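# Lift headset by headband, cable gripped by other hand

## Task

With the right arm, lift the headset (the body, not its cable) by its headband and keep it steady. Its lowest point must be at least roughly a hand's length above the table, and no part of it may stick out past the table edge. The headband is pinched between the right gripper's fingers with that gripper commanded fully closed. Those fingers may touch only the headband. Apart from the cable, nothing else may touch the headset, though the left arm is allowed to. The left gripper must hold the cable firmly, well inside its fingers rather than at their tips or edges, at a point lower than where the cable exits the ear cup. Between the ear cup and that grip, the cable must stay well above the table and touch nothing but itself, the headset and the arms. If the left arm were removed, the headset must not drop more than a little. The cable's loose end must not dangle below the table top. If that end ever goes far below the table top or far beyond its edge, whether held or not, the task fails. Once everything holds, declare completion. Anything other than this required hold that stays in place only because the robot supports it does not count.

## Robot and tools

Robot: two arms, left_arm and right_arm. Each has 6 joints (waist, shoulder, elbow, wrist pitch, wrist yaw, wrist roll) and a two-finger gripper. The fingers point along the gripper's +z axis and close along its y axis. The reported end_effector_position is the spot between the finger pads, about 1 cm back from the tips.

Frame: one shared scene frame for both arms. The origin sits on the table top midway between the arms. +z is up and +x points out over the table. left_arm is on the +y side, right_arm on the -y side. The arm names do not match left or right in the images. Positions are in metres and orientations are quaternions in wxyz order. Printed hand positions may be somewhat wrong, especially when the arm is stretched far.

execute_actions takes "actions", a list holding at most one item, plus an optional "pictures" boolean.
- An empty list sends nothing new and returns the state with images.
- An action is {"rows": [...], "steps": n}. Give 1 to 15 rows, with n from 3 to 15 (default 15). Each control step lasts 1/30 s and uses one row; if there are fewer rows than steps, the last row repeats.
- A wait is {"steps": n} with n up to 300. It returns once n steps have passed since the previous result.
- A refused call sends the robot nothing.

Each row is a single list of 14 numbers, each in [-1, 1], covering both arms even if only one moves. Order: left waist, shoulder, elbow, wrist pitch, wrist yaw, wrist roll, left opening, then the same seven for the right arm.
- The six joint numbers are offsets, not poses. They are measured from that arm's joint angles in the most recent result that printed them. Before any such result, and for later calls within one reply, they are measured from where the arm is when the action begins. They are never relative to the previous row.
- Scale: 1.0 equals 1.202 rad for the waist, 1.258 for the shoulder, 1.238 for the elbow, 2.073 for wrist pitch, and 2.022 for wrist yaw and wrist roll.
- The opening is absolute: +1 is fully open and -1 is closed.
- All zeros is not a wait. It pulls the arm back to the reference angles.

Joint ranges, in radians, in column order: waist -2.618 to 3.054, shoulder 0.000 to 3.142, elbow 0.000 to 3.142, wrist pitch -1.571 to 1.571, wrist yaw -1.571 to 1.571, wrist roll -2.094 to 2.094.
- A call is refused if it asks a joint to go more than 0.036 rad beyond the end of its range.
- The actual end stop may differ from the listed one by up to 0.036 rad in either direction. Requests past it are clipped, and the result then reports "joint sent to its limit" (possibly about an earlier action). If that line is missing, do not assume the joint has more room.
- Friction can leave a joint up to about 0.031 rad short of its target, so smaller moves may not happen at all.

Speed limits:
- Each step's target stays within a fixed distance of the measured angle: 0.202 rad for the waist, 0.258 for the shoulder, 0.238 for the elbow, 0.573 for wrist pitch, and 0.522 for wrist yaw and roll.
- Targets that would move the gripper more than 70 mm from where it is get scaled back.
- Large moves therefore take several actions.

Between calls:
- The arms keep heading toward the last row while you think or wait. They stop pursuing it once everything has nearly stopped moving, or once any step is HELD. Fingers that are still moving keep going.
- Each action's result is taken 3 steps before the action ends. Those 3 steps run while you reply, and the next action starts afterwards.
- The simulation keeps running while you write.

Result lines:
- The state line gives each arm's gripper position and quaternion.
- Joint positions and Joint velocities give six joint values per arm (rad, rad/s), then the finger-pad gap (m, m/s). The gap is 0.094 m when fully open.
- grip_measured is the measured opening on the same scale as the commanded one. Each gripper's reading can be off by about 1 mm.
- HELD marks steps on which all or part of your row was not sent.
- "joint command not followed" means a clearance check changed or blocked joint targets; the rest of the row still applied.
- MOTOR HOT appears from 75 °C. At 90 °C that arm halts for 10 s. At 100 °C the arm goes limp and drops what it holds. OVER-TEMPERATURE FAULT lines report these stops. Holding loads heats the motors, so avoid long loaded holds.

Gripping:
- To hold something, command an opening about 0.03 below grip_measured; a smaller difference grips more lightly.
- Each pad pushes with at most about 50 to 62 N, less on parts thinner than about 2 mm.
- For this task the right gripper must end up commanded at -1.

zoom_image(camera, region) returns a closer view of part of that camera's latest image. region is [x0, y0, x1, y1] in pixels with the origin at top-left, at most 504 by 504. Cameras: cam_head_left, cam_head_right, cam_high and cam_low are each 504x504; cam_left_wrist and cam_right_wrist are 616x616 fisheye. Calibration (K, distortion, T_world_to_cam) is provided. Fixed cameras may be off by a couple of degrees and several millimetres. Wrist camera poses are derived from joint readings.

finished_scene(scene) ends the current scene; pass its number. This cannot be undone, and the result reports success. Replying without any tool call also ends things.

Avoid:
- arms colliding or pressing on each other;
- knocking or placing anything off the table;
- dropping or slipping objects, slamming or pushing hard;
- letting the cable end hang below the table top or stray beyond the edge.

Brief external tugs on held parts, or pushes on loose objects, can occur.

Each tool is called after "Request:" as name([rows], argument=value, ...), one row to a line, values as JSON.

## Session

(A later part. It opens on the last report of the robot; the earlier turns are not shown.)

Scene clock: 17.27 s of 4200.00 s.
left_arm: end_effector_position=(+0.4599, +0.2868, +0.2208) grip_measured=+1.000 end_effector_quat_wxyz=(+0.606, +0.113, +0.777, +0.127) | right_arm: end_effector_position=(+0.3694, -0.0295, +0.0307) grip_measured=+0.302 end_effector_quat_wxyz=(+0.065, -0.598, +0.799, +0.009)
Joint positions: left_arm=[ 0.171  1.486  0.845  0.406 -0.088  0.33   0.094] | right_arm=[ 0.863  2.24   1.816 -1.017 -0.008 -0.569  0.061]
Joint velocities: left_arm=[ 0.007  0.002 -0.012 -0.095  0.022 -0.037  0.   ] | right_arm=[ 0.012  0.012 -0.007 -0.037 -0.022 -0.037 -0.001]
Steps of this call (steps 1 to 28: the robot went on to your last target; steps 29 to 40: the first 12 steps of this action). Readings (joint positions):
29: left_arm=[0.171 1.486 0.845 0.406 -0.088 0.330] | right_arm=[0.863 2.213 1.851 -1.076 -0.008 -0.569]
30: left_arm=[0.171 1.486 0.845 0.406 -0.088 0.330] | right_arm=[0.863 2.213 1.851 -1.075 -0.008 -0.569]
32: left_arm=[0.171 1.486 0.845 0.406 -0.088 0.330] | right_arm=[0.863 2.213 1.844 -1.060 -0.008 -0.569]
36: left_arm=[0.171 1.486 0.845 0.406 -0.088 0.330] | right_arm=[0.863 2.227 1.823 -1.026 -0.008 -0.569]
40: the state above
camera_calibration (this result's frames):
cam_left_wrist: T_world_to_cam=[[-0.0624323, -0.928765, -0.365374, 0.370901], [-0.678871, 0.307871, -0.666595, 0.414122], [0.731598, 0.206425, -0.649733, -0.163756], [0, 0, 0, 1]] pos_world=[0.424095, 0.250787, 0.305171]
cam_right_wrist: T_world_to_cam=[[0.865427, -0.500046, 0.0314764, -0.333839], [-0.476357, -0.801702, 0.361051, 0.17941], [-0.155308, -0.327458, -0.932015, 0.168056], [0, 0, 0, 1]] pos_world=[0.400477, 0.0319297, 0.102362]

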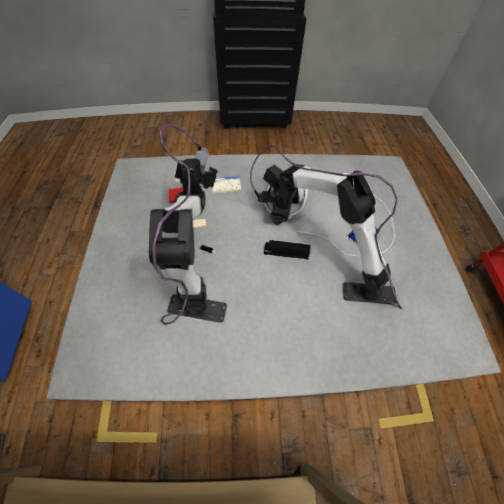

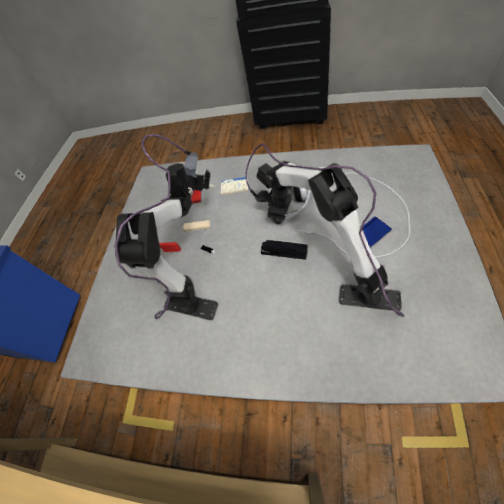

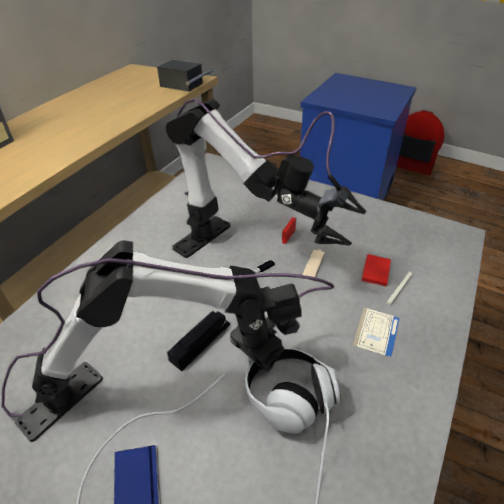

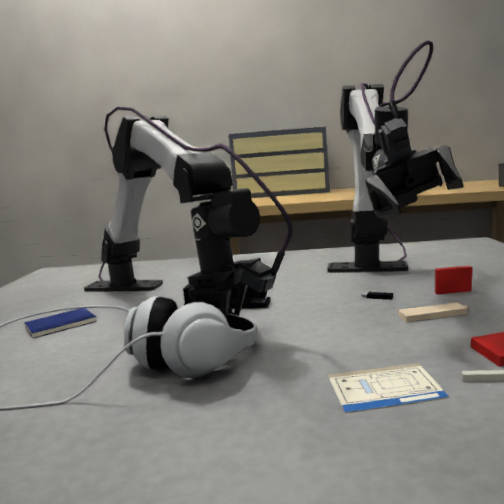

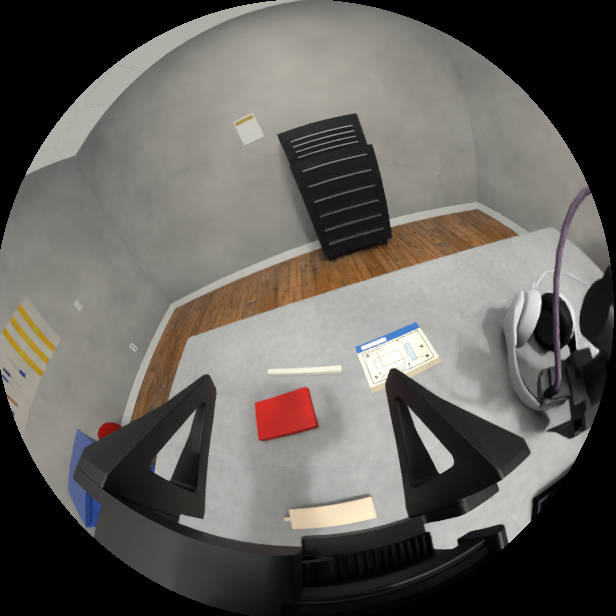

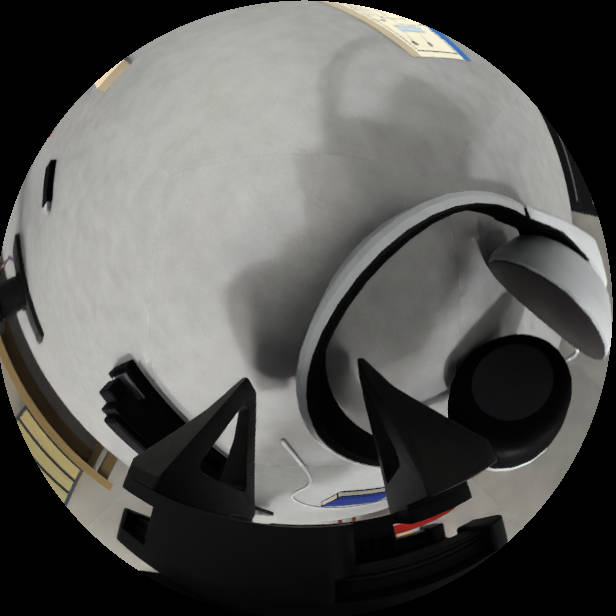

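Request:
execute_actions([
  {"rows": [[0,0,0,0,0,0,1,0,0.01,0,0,0,0,0.3],[0,0,0,0,0,0,1,0,0.02,0,0,0,0,0.3],[0,0,0,0,0,0,1,0,0.03,0,0,0,0,0.3],[0,0,0,0,0,0,1,0,0.036,0,0,0,0,0.3]], "steps": 12},
], pictures=true)

Scene clock: 18.13 s of 4200.00 s.
left_arm: end_effector_position=(+0.4599, +0.2868, +0.2208) grip_measured=+1.000 end_effector_quat_wxyz=(+0.606, +0.113, +0.777, +0.127) | right_arm: end_effector_position=(+0.3697, -0.0292, +0.0204) grip_measured=+0.302 end_effector_quat_wxyz=(+0.058, -0.599, +0.799, +0.008)
Joint positions: left_arm=[ 0.171  1.486  0.845  0.406 -0.088  0.33   0.094] | right_arm=[ 0.863  2.264  1.816 -1.007 -0.008 -0.569  0.061]
Joint velocities: left_arm=[-0.012  0.007  0.002  0.007 -0.022 -0.007  0.   ] | right_arm=[ 0.027  0.081 -0.012 -0.037 -0.037  0.022 -0.001]
Steps of this call (steps 1 to 3: the last 3 steps of your previous action; steps 4 to 17: the robot went on to your last target; steps 18 to 26: the first 9 steps of this action). Readings (joint positions):
18: left_arm=[0.171 1.486 0.845 0.406 -0.088 0.330] | right_arm=[0.863 2.240 1.816 -1.007 -0.008 -0.569]
19: left_arm=[0.171 1.486 0.845 0.406 -0.088 0.330] | right_arm=[0.863 2.240 1.816 -1.007 -0.008 -0.569]
21: left_arm=[0.171 1.486 0.845 0.406 -0.088 0.330] | right_arm=[0.863 2.244 1.816 -1.007 -0.008 -0.569]
25: left_arm=[0.171 1.486 0.845 0.406 -0.088 0.330] | right_arm=[0.863 2.261 1.816 -1.007 -0.008 -0.569]
26: the state above
camera_calibration (this result's frames):
cam_left_wrist: T_world_to_cam=[[-0.0624323, -0.928765, -0.365374, 0.370901], [-0.678871, 0.307871, -0.666595, 0.414122], [0.731598, 0.206425, -0.649733, -0.163756], [0, 0, 0, 1]] pos_world=[0.424095, 0.250787, 0.305171]
cam_right_wrist: T_world_to_cam=[[0.86573, -0.499782, 0.0270163, -0.333656], [-0.472554, -0.798392, 0.37318, 0.181946], [-0.164939, -0.335839, -0.927366, 0.161759], [0, 0, 0, 1]] pos_world=[0.401516, 0.0328339, 0.0911255]

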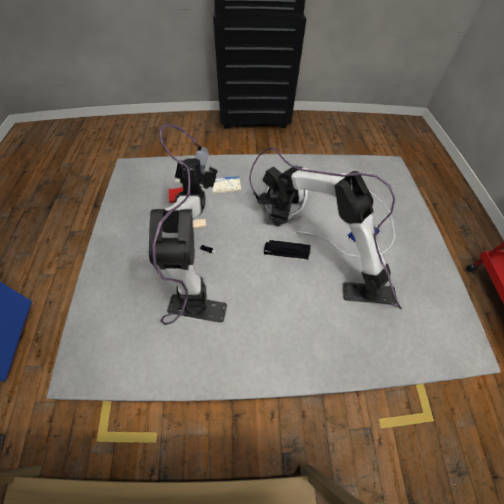

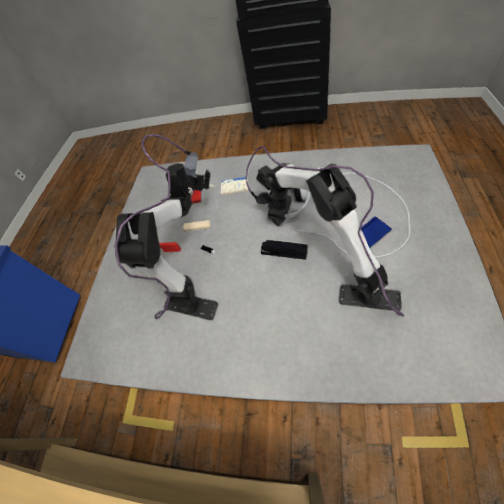

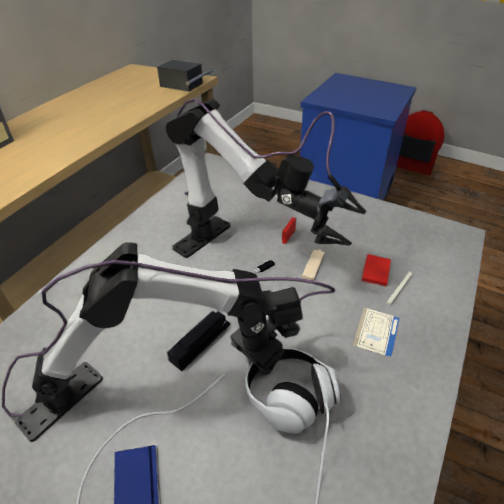

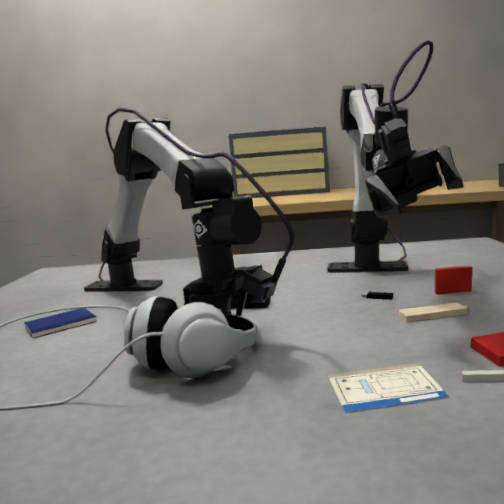

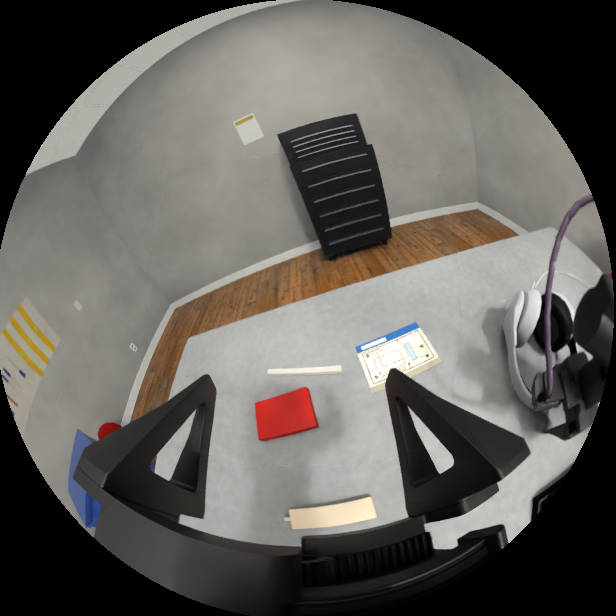

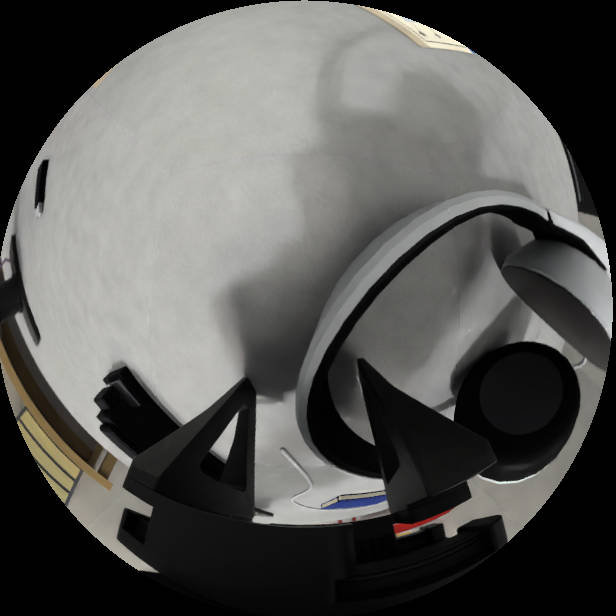

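Request:
execute_actions(actions=[])

Request:
zoom_image(camera="cam_low", region=[180, 260, 290, 370])

Request:
zoom_image(camera="cam_right_wrist", region=[210, 300, 430, 520])

Scene clock: 18.23 s of 4200.00 s.
left_arm: end_effector_position=(+0.4599, +0.2868, +0.2208) grip_measured=+1.000 end_effector_quat_wxyz=(+0.606, +0.113, +0.777, +0.127) | right_arm: end_effector_position=(+0.3697, -0.0292, +0.0202) grip_measured=+0.301 end_effector_quat_wxyz=(+0.057, -0.599, +0.799, +0.008)
Joint positions: left_arm=[ 0.171  1.486  0.845  0.406 -0.088  0.33   0.094] | right_arm=[ 0.863  2.264  1.816 -1.007 -0.008 -0.569  0.061]
Joint velocities: left_arm=[-0.007 -0.002 -0.002 -0.081 -0.066  0.022  0.   ] | right_arm=[-0.002  0.017  0.002 -0.066  0.051 -0.037  0.001]
Kept back: nothing.
Steps of this call (steps 1 to 3: the last 3 steps of your previous action). Readings (joint positions):
1: left_arm=[0.171 1.486 0.845 0.406 -0.088 0.330] | right_arm=[0.863 2.264 1.816 -1.007 -0.008 -0.569]
2: left_arm=[0.171 1.486 0.845 0.406 -0.088 0.330] | right_arm=[0.863 2.264 1.816 -1.007 -0.008 -0.569]
3: the state above
camera_calibration (this result's frames):
cam_left_wrist: T_world_to_cam=[[-0.0624323, -0.928765, -0.365374, 0.370901], [-0.678871, 0.307871, -0.666595, 0.414122], [0.731598, 0.206425, -0.649733, -0.163756], [0, 0, 0, 1]] pos_world=[0.424095, 0.250787, 0.305171]
cam_right_wrist: T_world_to_cam=[[0.865737, -0.499775, 0.0268923, -0.33364], [-0.472446, -0.798298, 0.373516, 0.181934], [-0.165206, -0.336072, -0.927234, 0.161679], [0, 0, 0, 1]] pos_world=[0.401509, 0.0328283, 0.0909314]

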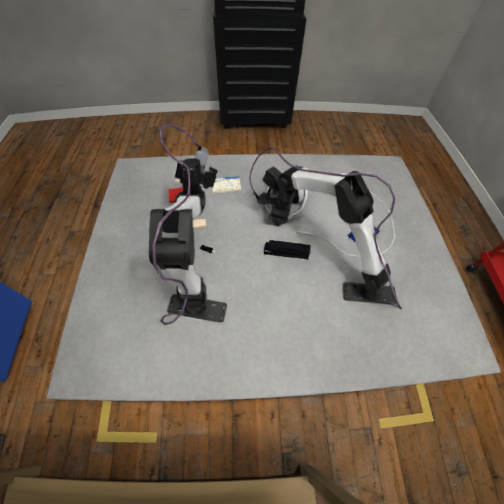

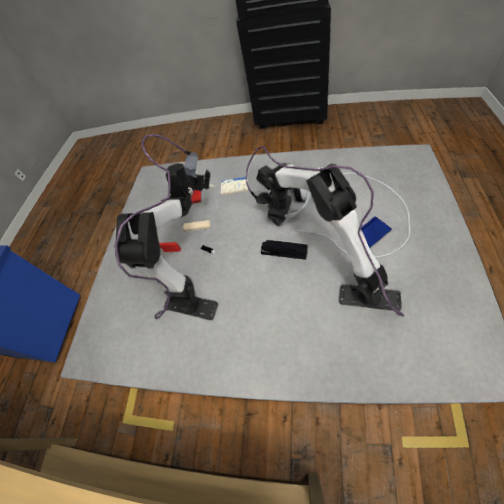

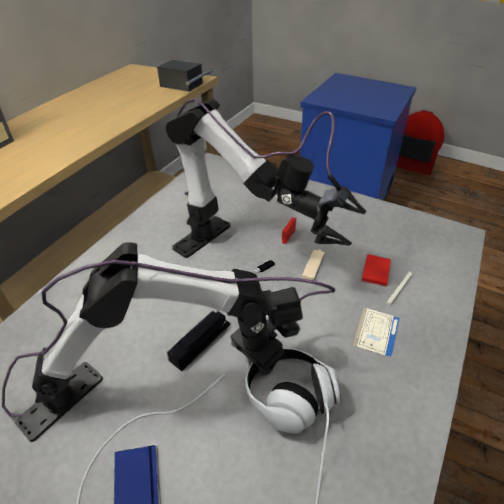

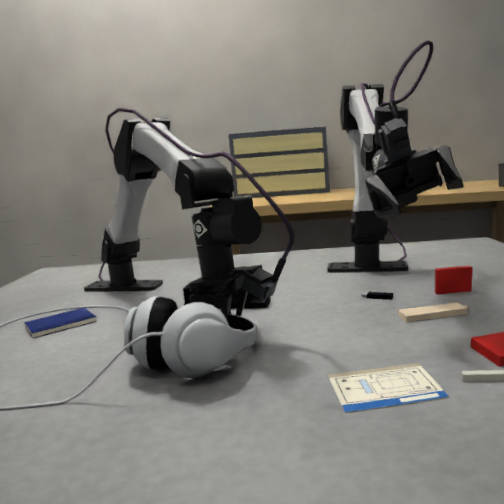

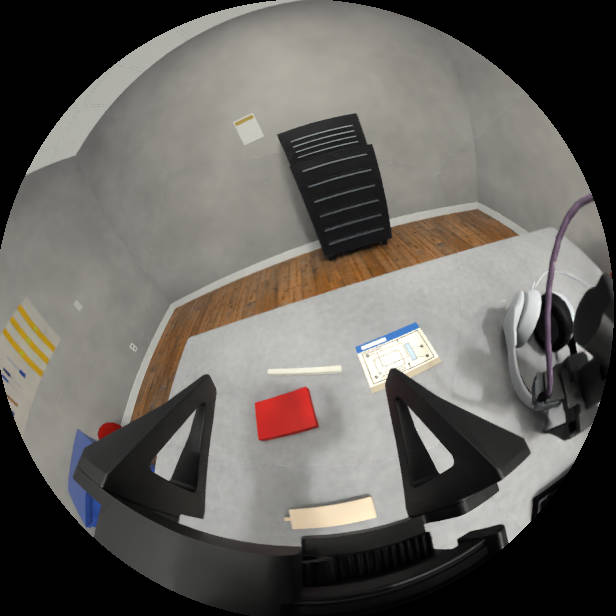

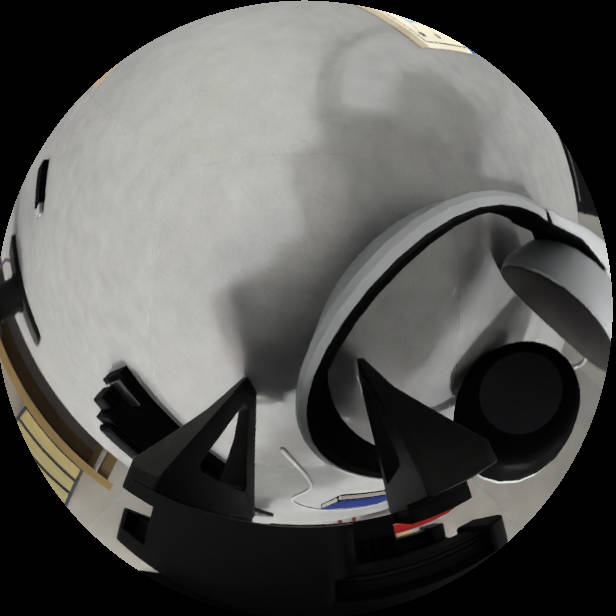

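Region (180, 260, 290, 370) of cam_low's 504x504 image, scaled by 4.582, with more detail than that image has.

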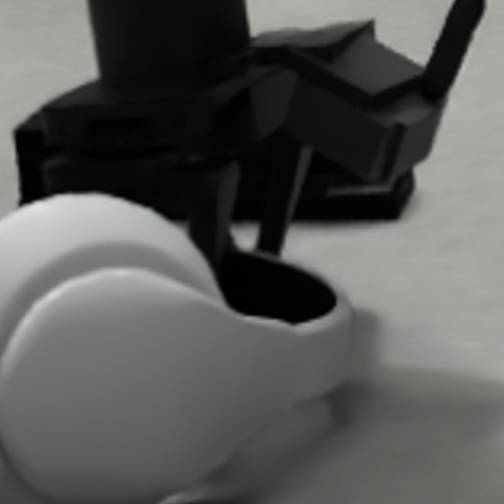

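Region (210, 300, 430, 520) of cam_right_wrist's 616x616 image, scaled by 2.291, with more detail than that image has.

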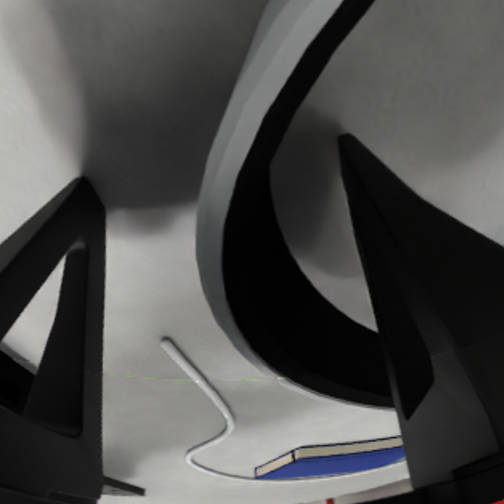

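Request:
execute_actions([
  {"rows": [[0,0,0,0,0,0,1,0,-0.008,0,0,0,0,0.1],[0,0,0,0,0,0,1,0,-0.008,0,0,0,0,-0.1],[0,0,0,0,0,0,1,0,-0.008,0,0,0,0,-0.3],[0,0,0,0,0,0,1,0,-0.008,0,0,0,0,-0.45],[0,0,0,0,0,0,1,0,-0.008,0,0,0,0,-0.6],[0,0,0,0,0,0,1,0,-0.008,0,0,0,0,-0.7],[0,0,0,0,0,0,1,0,-0.008,0,0,0,0,-0.8],[0,0,0,0,0,0,1,0,-0.008,0,0,0,0,-0.9],[0,0,0,0,0,0,1,0,-0.008,0,0,0,0,-1]], "steps": 15},
], pictures=true)

Scene clock: 19.07 s of 4200.00 s.
left_arm: end_effector_position=(+0.4599, +0.2868, +0.2208) grip_measured=+1.000 end_effector_quat_wxyz=(+0.606, +0.113, +0.777, +0.127) | right_arm: end_effector_position=(+0.3770, -0.0309, +0.0328) grip_measured=-0.806 end_effector_quat_wxyz=(+0.077, -0.592, +0.802, -0.007)
Joint positions: left_arm=[ 0.171  1.486  0.845  0.406 -0.088  0.33   0.094] | right_arm=[ 0.863  2.237  1.816 -0.998  0.027 -0.559  0.009]
Joint velocities: left_arm=[-0.007 -0.007 -0.012 -0.095  0.007 -0.022  0.   ] | right_arm=[ 0.022 -0.007 -0.022 -0.007 -0.037 -0.037  0.001]
Steps of this call (steps 1 to 13: the robot went on to your last target; steps 14 to 25: the first 12 steps of this action). Readings (joint positions):
14: left_arm=[0.171 1.486 0.845 0.406 -0.088 0.330] | right_arm=[0.863 2.264 1.816 -1.007 -0.008 -0.569]
15: left_arm=[0.171 1.486 0.845 0.406 -0.088 0.330] | right_arm=[0.863 2.264 1.816 -1.007 -0.008 -0.569]
17: left_arm=[0.171 1.486 0.845 0.406 -0.088 0.330] | right_arm=[0.863 2.264 1.816 -1.007 -0.008 -0.569]
21: left_arm=[0.171 1.486 0.845 0.406 -0.088 0.330] | right_arm=[0.864 2.260 1.816 -1.006 0.019 -0.562]
25: the state above
camera_calibration (this result's frames):
cam_left_wrist: T_world_to_cam=[[-0.0624323, -0.928765, -0.365374, 0.370901], [-0.678871, 0.307871, -0.666595, 0.414122], [0.731598, 0.206425, -0.649733, -0.163756], [0, 0, 0, 1]] pos_world=[0.424095, 0.250787, 0.305171]
cam_right_wrist: T_world_to_cam=[[0.855529, -0.513113, 0.0691698, -0.339114], [-0.502375, -0.790357, 0.35065, 0.191633], [-0.125254, -0.334741, -0.933949, 0.159194], [0, 0, 0, 1]] pos_world=[0.406333, 0.0307438, 0.104939]

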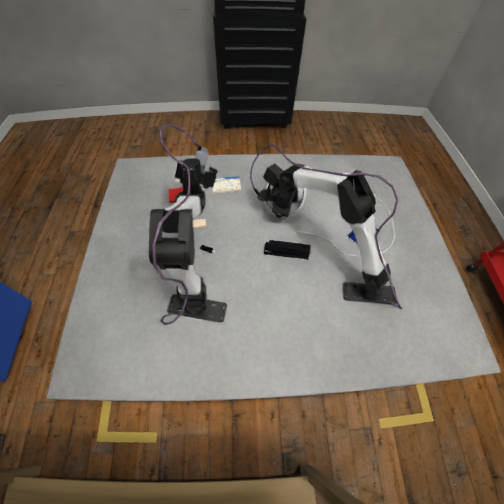

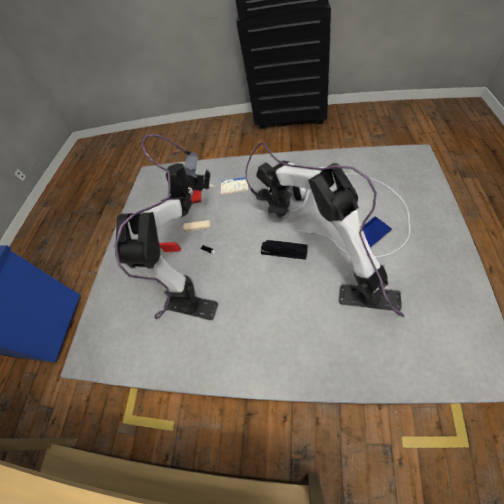

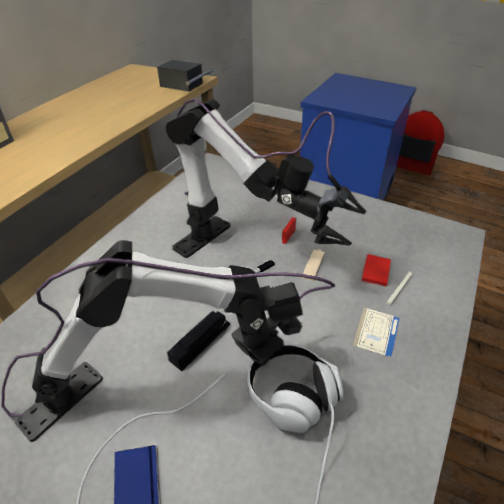

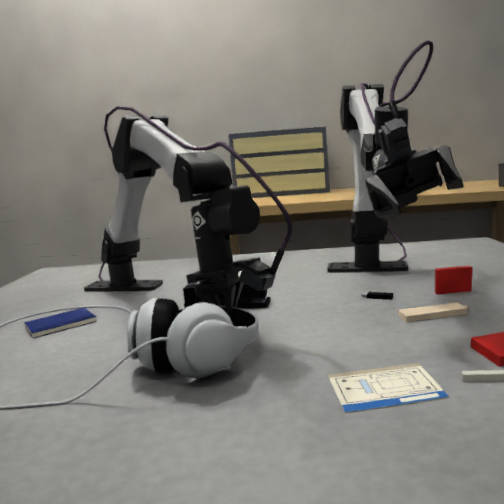

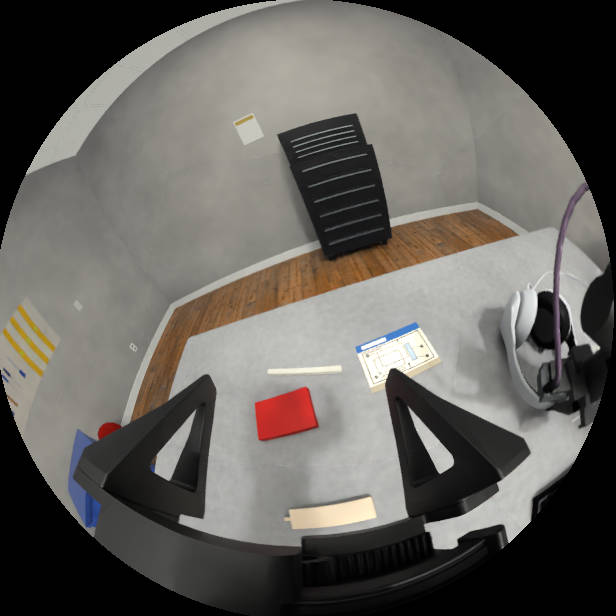

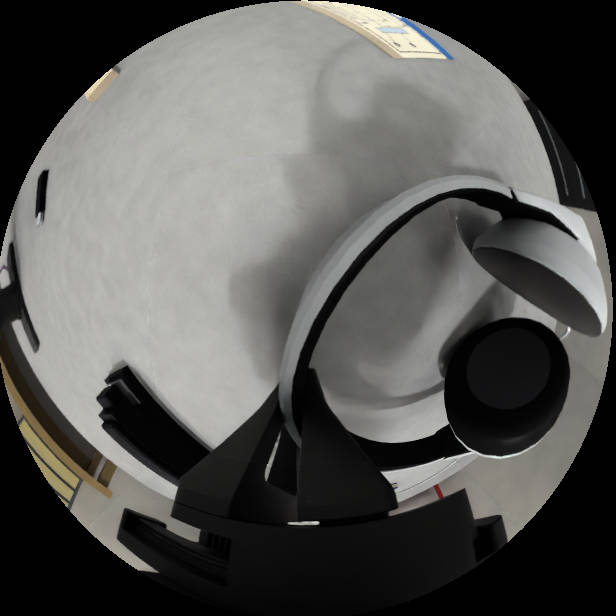

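Request:
execute_actions([
  {"rows": [[0,0,0,0,0,0,1,0,0,0.01,-0.006,0,0,-1],[0,0,0,0,0,0,1,0,0,0.025,-0.016,0,0,-1],[0,0,0,0,0,0,1,0,0,0.045,-0.03,0,0,-1],[0,0,0,0,0,0,1,0,-0.005,0.07,-0.046,0,0,-1],[0,0,0,0,0,0,1,0,-0.008,0.095,-0.063,0,0,-1],[0,0,0,0,0,0,1,0,-0.01,0.12,-0.08,0,0,-1],[0,0,0,0,0,0,1,0,-0.012,0.145,-0.097,0,0,-1],[0,0,0,0,0,0,1,0,-0.014,0.17,-0.114,0,0,-1],[0,0,0,0,0,0,1,0,-0.016,0.195,-0.13,0,0,-1],[0,0,0,0,0,0,1,0,-0.018,0.22,-0.146,0,0,-1],[0,0,0,0,0,0,1,0,-0.02,0.24,-0.16,0,0,-1],[0,0,0,0,0,0,1,0,-0.02,0.255,-0.17,0,0,-1],[0,0,0,0,0,0,1,0,-0.02,0.265,-0.176,0,0,-1],[0,0,0,0,0,0,1,0,-0.02,0.27,-0.18,0,0,-1]], "steps": 15},
])

Request:
execute_actions([
  {"steps": 8},
], pictures=true)

Scene clock: 21.07 s of 4200.00 s.
left_arm: end_effector_position=(+0.4599, +0.2868, +0.2208) grip_measured=+1.000 end_effector_quat_wxyz=(+0.606, +0.113, +0.777, +0.127) | right_arm: end_effector_position=(+0.3749, -0.0259, +0.0926) grip_measured=-0.806 end_effector_quat_wxyz=(+0.070, -0.594, +0.802, +0.007)
Joint positions: left_arm=[ 0.171  1.486  0.845  0.406 -0.088  0.33   0.094] | right_arm=[ 0.863  2.24   2.061 -1.251 -0.003 -0.559  0.009]
Joint velocities: left_arm=[-0.002  0.002  0.017 -0.007  0.007 -0.066  0.   ] | right_arm=[ 0.002  0.002  0.813 -0.623 -0.007 -0.037  0.   ]
Steps of this call (steps 1 to 3: the last 3 steps of your previous action; steps 4 to 15: the robot went on to your last target; steps 16 to 48: nothing new was sent; steps 49 to 60: the first 12 steps of this action). Readings (joint positions):
49: left_arm=[0.171 1.486 0.845 0.406 -0.088 0.330] | right_arm=[0.863 2.237 1.816 -0.998 0.028 -0.560]
50: left_arm=[0.171 1.486 0.845 0.406 -0.088 0.330] | right_arm=[0.863 2.237 1.818 -1.000 0.028 -0.560]
52: left_arm=[0.171 1.486 0.845 0.406 -0.088 0.330] | right_arm=[0.863 2.237 1.838 -1.022 0.026 -0.560]
56: left_arm=[0.171 1.486 0.845 0.406 -0.088 0.330] | right_arm=[0.863 2.240 1.934 -1.138 0.002 -0.559]
60: the state above

Scene clock: 21.33 s of 4200.00 s.
left_arm: end_effector_position=(+0.4599, +0.2868, +0.2208) grip_measured=+1.000 end_effector_quat_wxyz=(+0.606, +0.113, +0.777, +0.127) | right_arm: end_effector_position=(+0.3659, -0.0335, +0.1122) grip_measured=-0.806 end_effector_quat_wxyz=(+0.055, -0.594, +0.802, +0.007)
Joint positions: left_arm=[ 0.171  1.486  0.845  0.406 -0.088  0.33   0.094] | right_arm=[ 0.863  2.228  2.124 -1.356 -0.004 -0.559  0.009]
Joint velocities: left_arm=[ 0.007  0.007  0.002 -0.051 -0.037  0.051  0.   ] | right_arm=[-0.007 -0.017  0.022 -0.344 -0.066  0.022 -0.001]
Kept back: nothing.
Steps of this call (steps 1 to 3: the last 3 steps of your previous action; steps 4 to 8: the robot went on to your last target). Readings (joint positions):
1: left_arm=[0.171 1.486 0.845 0.406 -0.088 0.330] | right_arm=[0.863 2.238 2.085 -1.271 -0.003 -0.559]
2: left_arm=[0.171 1.486 0.845 0.406 -0.088 0.330] | right_arm=[0.863 2.236 2.103 -1.288 -0.003 -0.559]
4: left_arm=[0.171 1.486 0.845 0.406 -0.088 0.330] | right_arm=[0.863 2.230 2.120 -1.316 -0.003 -0.559]
8: the state above
camera_calibration (this result's frames):
cam_left_wrist: T_world_to_cam=[[-0.0624323, -0.928765, -0.365374, 0.370901], [-0.678871, 0.307871, -0.666595, 0.414122], [0.731598, 0.206425, -0.649733, -0.163756], [0, 0, 0, 1]] pos_world=[0.424095, 0.250787, 0.305171]
cam_right_wrist: T_world_to_cam=[[0.860101, -0.509421, 0.0267719, -0.333183], [-0.480265, -0.790949, 0.379137, 0.144873], [-0.171965, -0.338954, -0.924953, 0.247024], [0, 0, 0, 1]] pos_world=[0.398628, 0.0285861, 0.182479]

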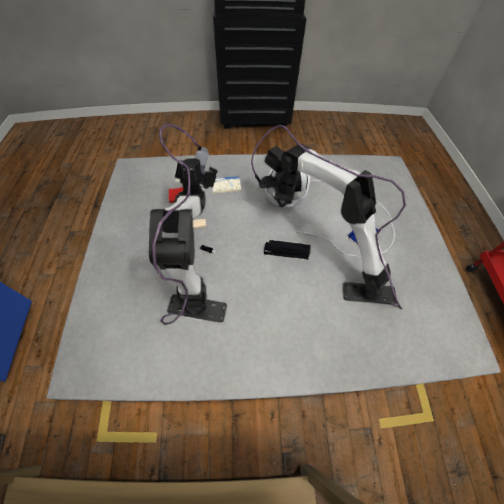

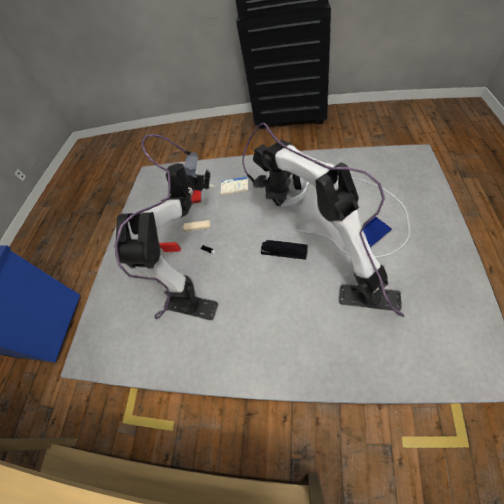

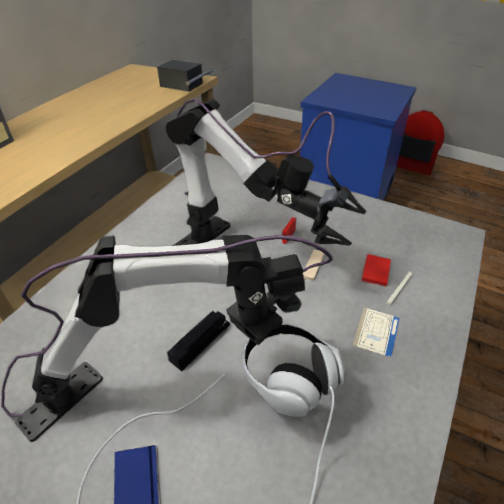

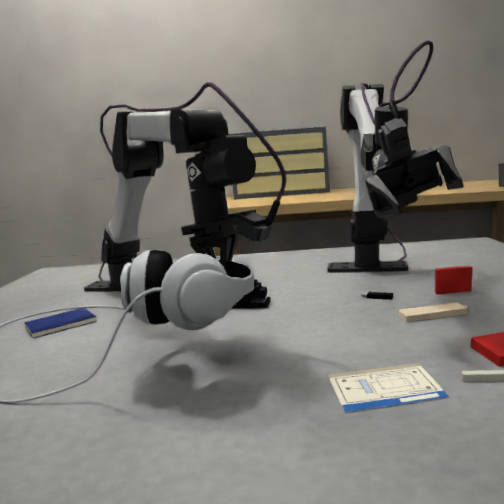

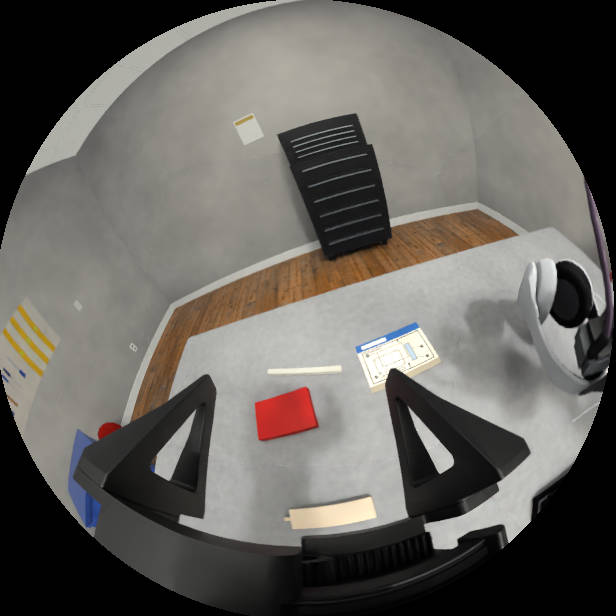

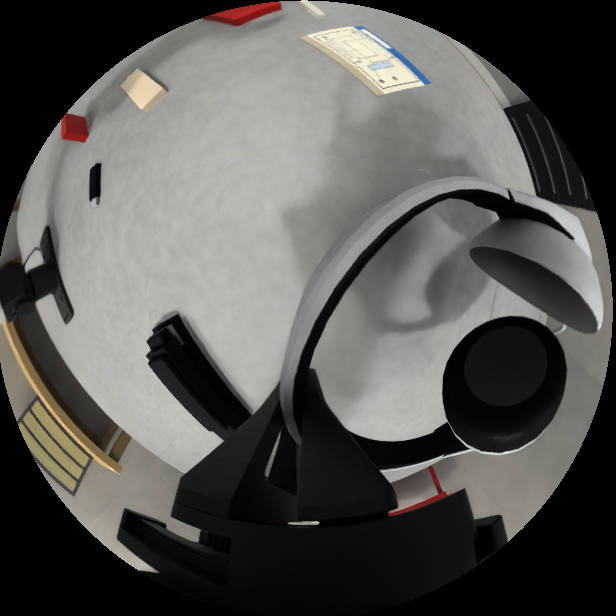

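Request:
execute_actions([
  {"rows": [[0,0,0,0,0,0,1,0.002,-0.008,-0.005,0.005,0,0.01,-1],[0,0,0,0,0,0,1,0.004,-0.02,-0.012,0.012,0,0.025,-1],[0,0,0,0,0,0,1,0.007,-0.035,-0.022,0.022,0,0.05,-1],[0,0,0,0,0,0,1,0.01,-0.052,-0.033,0.034,0,0.075,-1],[0,0,0,0,0,0,1,0.014,-0.07,-0.044,0.046,0,0.1,-1],[0,0,0,0,0,0,1,0.018,-0.088,-0.055,0.058,0,0.126,-1],[0,0,0,0,0,0,1,0.022,-0.106,-0.066,0.07,0,0.152,-1],[0,0,0,0,0,0,1,0.026,-0.124,-0.078,0.082,0,0.178,-1],[0,0,0,0,0,0,1,0.03,-0.142,-0.09,0.094,0,0.204,-1],[0,0,0,0,0,0,1,0.034,-0.16,-0.101,0.106,0,0.23,-1],[0,0,0,0,0,0,1,0.038,-0.178,-0.112,0.118,0,0.256,-1],[0,0,0,0,0,0,1,0.042,-0.196,-0.123,0.13,0,0.282,-1],[0,0,0,0,0,0,1,0.046,-0.214,-0.134,0.142,0,0.308,-1],[0,0,0,0,0,0,1,0.05,-0.232,-0.145,0.154,0,0.334,-1],[0,0,0,0,0,0,1,0.054,-0.25,-0.156,0.166,0,0.36,-1]], "steps": 15},
])

Request:
execute_actions([
  {"rows": [[0,0,0,0,0,0,1,0.01,-0.04,-0.03,0.03,0,0.06,-1],[0,0,0,0,0,0,1,0.014,-0.058,-0.042,0.044,0,0.086,-1],[0,0,0,0,0,0,1,0.018,-0.076,-0.054,0.058,0,0.112,-1],[0,0,0,0,0,0,1,0.022,-0.094,-0.066,0.072,0,0.138,-1],[0,0,0,0,0,0,1,0.026,-0.112,-0.078,0.086,0,0.164,-1],[0,0,0,0,0,0,1,0.03,-0.13,-0.09,0.1,0,0.19,-1],[0,0,0,0,0,0,1,0.034,-0.148,-0.102,0.114,0,0.216,-1],[0,0,0,0,0,0,1,0.038,-0.166,-0.114,0.128,0,0.242,-1],[0,0,0,0,0,0,1,0.042,-0.184,-0.126,0.142,0,0.268,-1],[0,0,0,0,0,0,1,0.046,-0.202,-0.138,0.156,0,0.294,-1],[0,0,0,0,0,0,1,0.05,-0.22,-0.15,0.17,0,0.32,-1],[0,0,0,0,0,0,1,0.054,-0.238,-0.162,0.184,0,0.346,-1],[0,0,0,0,0,0,1,0.058,-0.256,-0.174,0.198,0,0.372,-1],[0,0,0,0,0,0,1,0.06,-0.27,-0.184,0.21,0,0.39,-1],[0,0,0,0,0,0,1,0.06,-0.28,-0.19,0.22,0,0.4,-1]], "steps": 15},
], pictures=true)

Scene clock: 22.40 s of 4200.00 s.
left_arm: end_effector_position=(+0.4599, +0.2868, +0.2208) grip_measured=+1.000 end_effector_quat_wxyz=(+0.606, +0.113, +0.777, +0.127) | right_arm: end_effector_position=(+0.3547, -0.0193, +0.1530) grip_measured=-0.806 end_effector_quat_wxyz=(+0.125, -0.447, +0.884, +0.055)
Joint positions: left_arm=[ 0.171  1.486  0.845  0.406 -0.088  0.33   0.094] | right_arm=[ 0.89   2.064  1.998 -1.232 -0.037 -0.187  0.009]
Joint velocities: left_arm=[ 0.002 -0.002  0.002 -0.007 -0.007 -0.037  0.   ] | right_arm=[ 0.168 -0.764 -0.339  0.623  0.022  1.37  -0.   ]
Steps of this call (steps 1 to 20: the robot went on to your last target; steps 21 to 32: the first 12 steps of this action). Readings (joint positions):
21: left_arm=[0.171 1.486 0.845 0.406 -0.088 0.330] | right_arm=[0.863 2.228 2.124 -1.384 -0.010 -0.556]
22: left_arm=[0.171 1.486 0.845 0.406 -0.088 0.330] | right_arm=[0.863 2.228 2.124 -1.383 -0.015 -0.549]
24: left_arm=[0.171 1.486 0.845 0.406 -0.088 0.330] | right_arm=[0.863 2.221 2.110 -1.367 -0.025 -0.514]
28: left_arm=[0.171 1.486 0.845 0.406 -0.088 0.330] | right_arm=[0.870 2.163 2.050 -1.310 -0.035 -0.374]
32: the state above

Scene clock: 22.90 s of 4200.00 s.
left_arm: end_effector_position=(+0.4599, +0.2868, +0.2208) grip_measured=+1.000 end_effector_quat_wxyz=(+0.606, +0.113, +0.777, +0.127) | right_arm: end_effector_position=(+0.3339, +0.0057, +0.2445) grip_measured=-0.806 end_effector_quat_wxyz=(+0.240, -0.167, +0.932, +0.214)
Joint positions: left_arm=[ 0.171  1.486  0.845  0.406 -0.088  0.33   0.094] | right_arm=[ 0.951  1.762  1.791 -0.947 -0.062  0.469  0.009]
Joint velocities: left_arm=[-0.002 -0.002 -0.002 -0.095 -0.051 -0.037  0.   ] | right_arm=[ 0.149 -0.657 -0.422  0.784  0.007  1.414  0.   ]
Steps of this call (steps 1 to 3: the last 3 steps of your previous action; steps 4 to 15: the first 12 steps of this action, its rows measured from where the robot was after step 3). Readings (joint positions):
3: left_arm=[0.171 1.486 0.845 0.406 -0.088 0.330] | right_arm=[0.908 1.983 1.964 -1.159 -0.038 -0.036]
4: left_arm=[0.171 1.486 0.845 0.406 -0.088 0.330] | right_arm=[0.912 1.962 1.958 -1.147 -0.042 -0.004]
5: left_arm=[0.171 1.486 0.845 0.406 -0.088 0.330] | right_arm=[0.915 1.943 1.952 -1.139 -0.048 0.022]
7: left_arm=[0.171 1.486 0.845 0.406 -0.088 0.330] | right_arm=[0.919 1.910 1.928 -1.108 -0.055 0.092]
11: left_arm=[0.171 1.486 0.845 0.406 -0.088 0.330] | right_arm=[0.931 1.844 1.856 -1.037 -0.061 0.270]
15: the state above
camera_calibration (this result's frames):
cam_left_wrist: T_world_to_cam=[[-0.0624323, -0.928765, -0.365374, 0.370901], [-0.678871, 0.307871, -0.666595, 0.414122], [0.731598, 0.206425, -0.649733, -0.163756], [0, 0, 0, 1]] pos_world=[0.424095, 0.250787, 0.305171]
cam_right_wrist: T_world_to_cam=[[0.209795, -0.875729, -0.434839, 0.0428843], [-0.97274, -0.231886, -0.00231446, 0.364847], [-0.0988064, 0.423471, -0.900505, 0.342483], [0, 0, 0, 1]] pos_world=[0.379744, -0.0228737, 0.3279]

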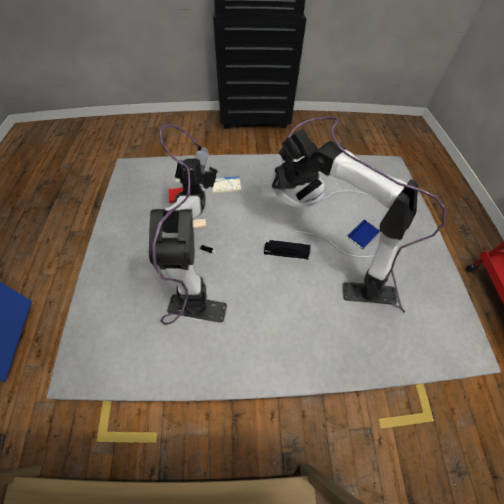

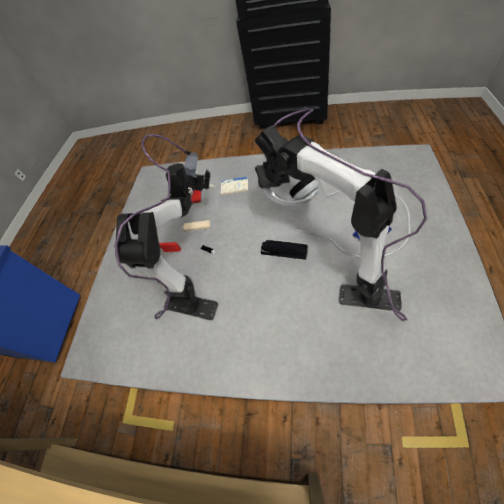

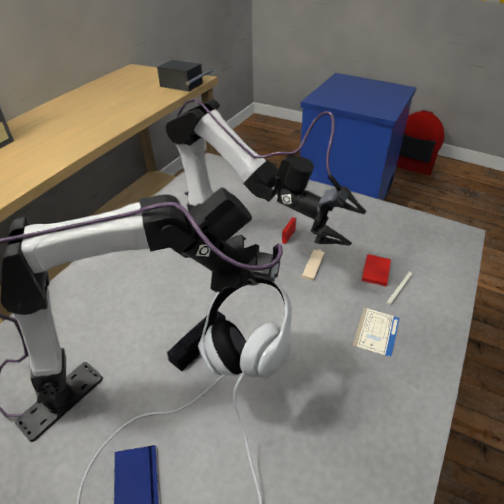

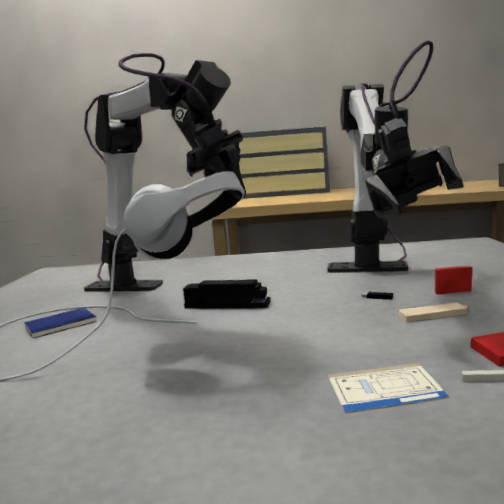

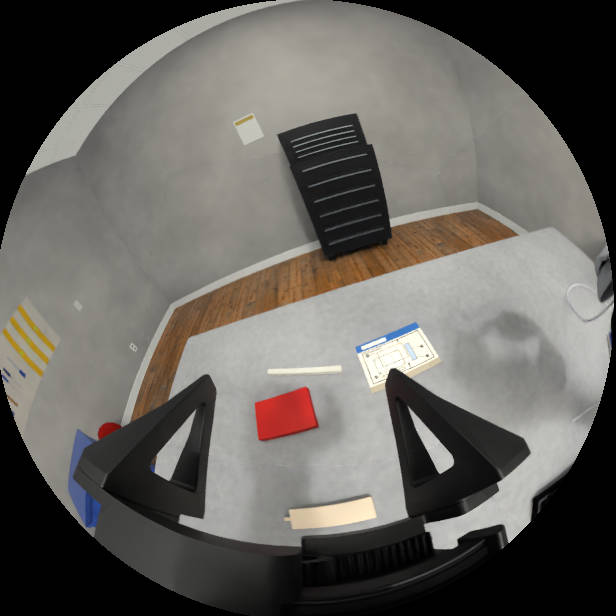

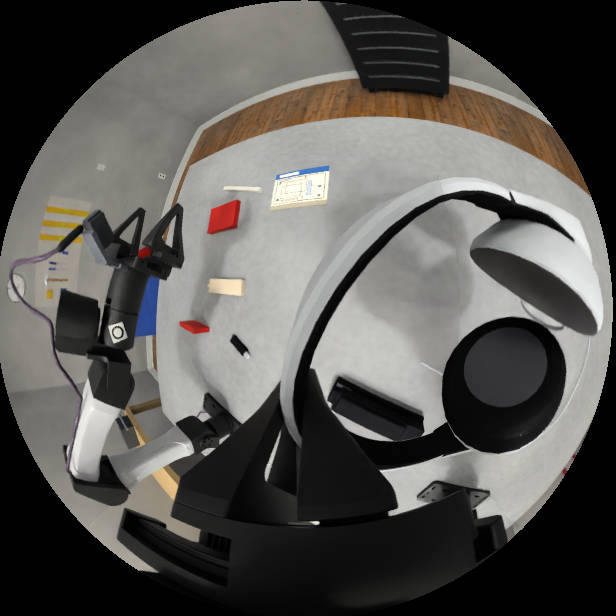

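Request:
execute_actions([
  {"steps": 6},
])

Scene clock: 23.10 s of 4200.00 s.
left_arm: end_effector_position=(+0.4599, +0.2868, +0.2208) grip_measured=+1.000 end_effector_quat_wxyz=(+0.606, +0.113, +0.777, +0.127) | right_arm: end_effector_position=(+0.3271, +0.0130, +0.2977) grip_measured=-0.806 end_effector_quat_wxyz=(+0.277, -0.068, +0.908, +0.306)
Joint positions: left_arm=[ 0.171  1.486  0.845  0.406 -0.088  0.33   0.094] | right_arm=[ 0.972  1.65   1.746 -0.818 -0.062  0.704  0.009]
Joint velocities: left_arm=[ 0.002 -0.007  0.002  0.037  0.051 -0.037  0.   ] | right_arm=[-0.002 -0.242 -0.002  0.52  -0.007  0.593 -0.002]
Kept back: nothing.
Steps of this call (steps 1 to 3: the last 3 steps of your previous action; steps 4 to 6: the robot went on to your last target). Readings (joint positions):
1: left_arm=[0.171 1.486 0.845 0.406 -0.088 0.330] | right_arm=[0.957 1.739 1.777 -0.921 -0.062 0.521]
2: left_arm=[0.171 1.486 0.845 0.406 -0.088 0.330] | right_arm=[0.962 1.715 1.764 -0.895 -0.062 0.570]
4: left_arm=[0.171 1.486 0.845 0.406 -0.088 0.330] | right_arm=[0.970 1.674 1.747 -0.851 -0.062 0.652]
6: the state above


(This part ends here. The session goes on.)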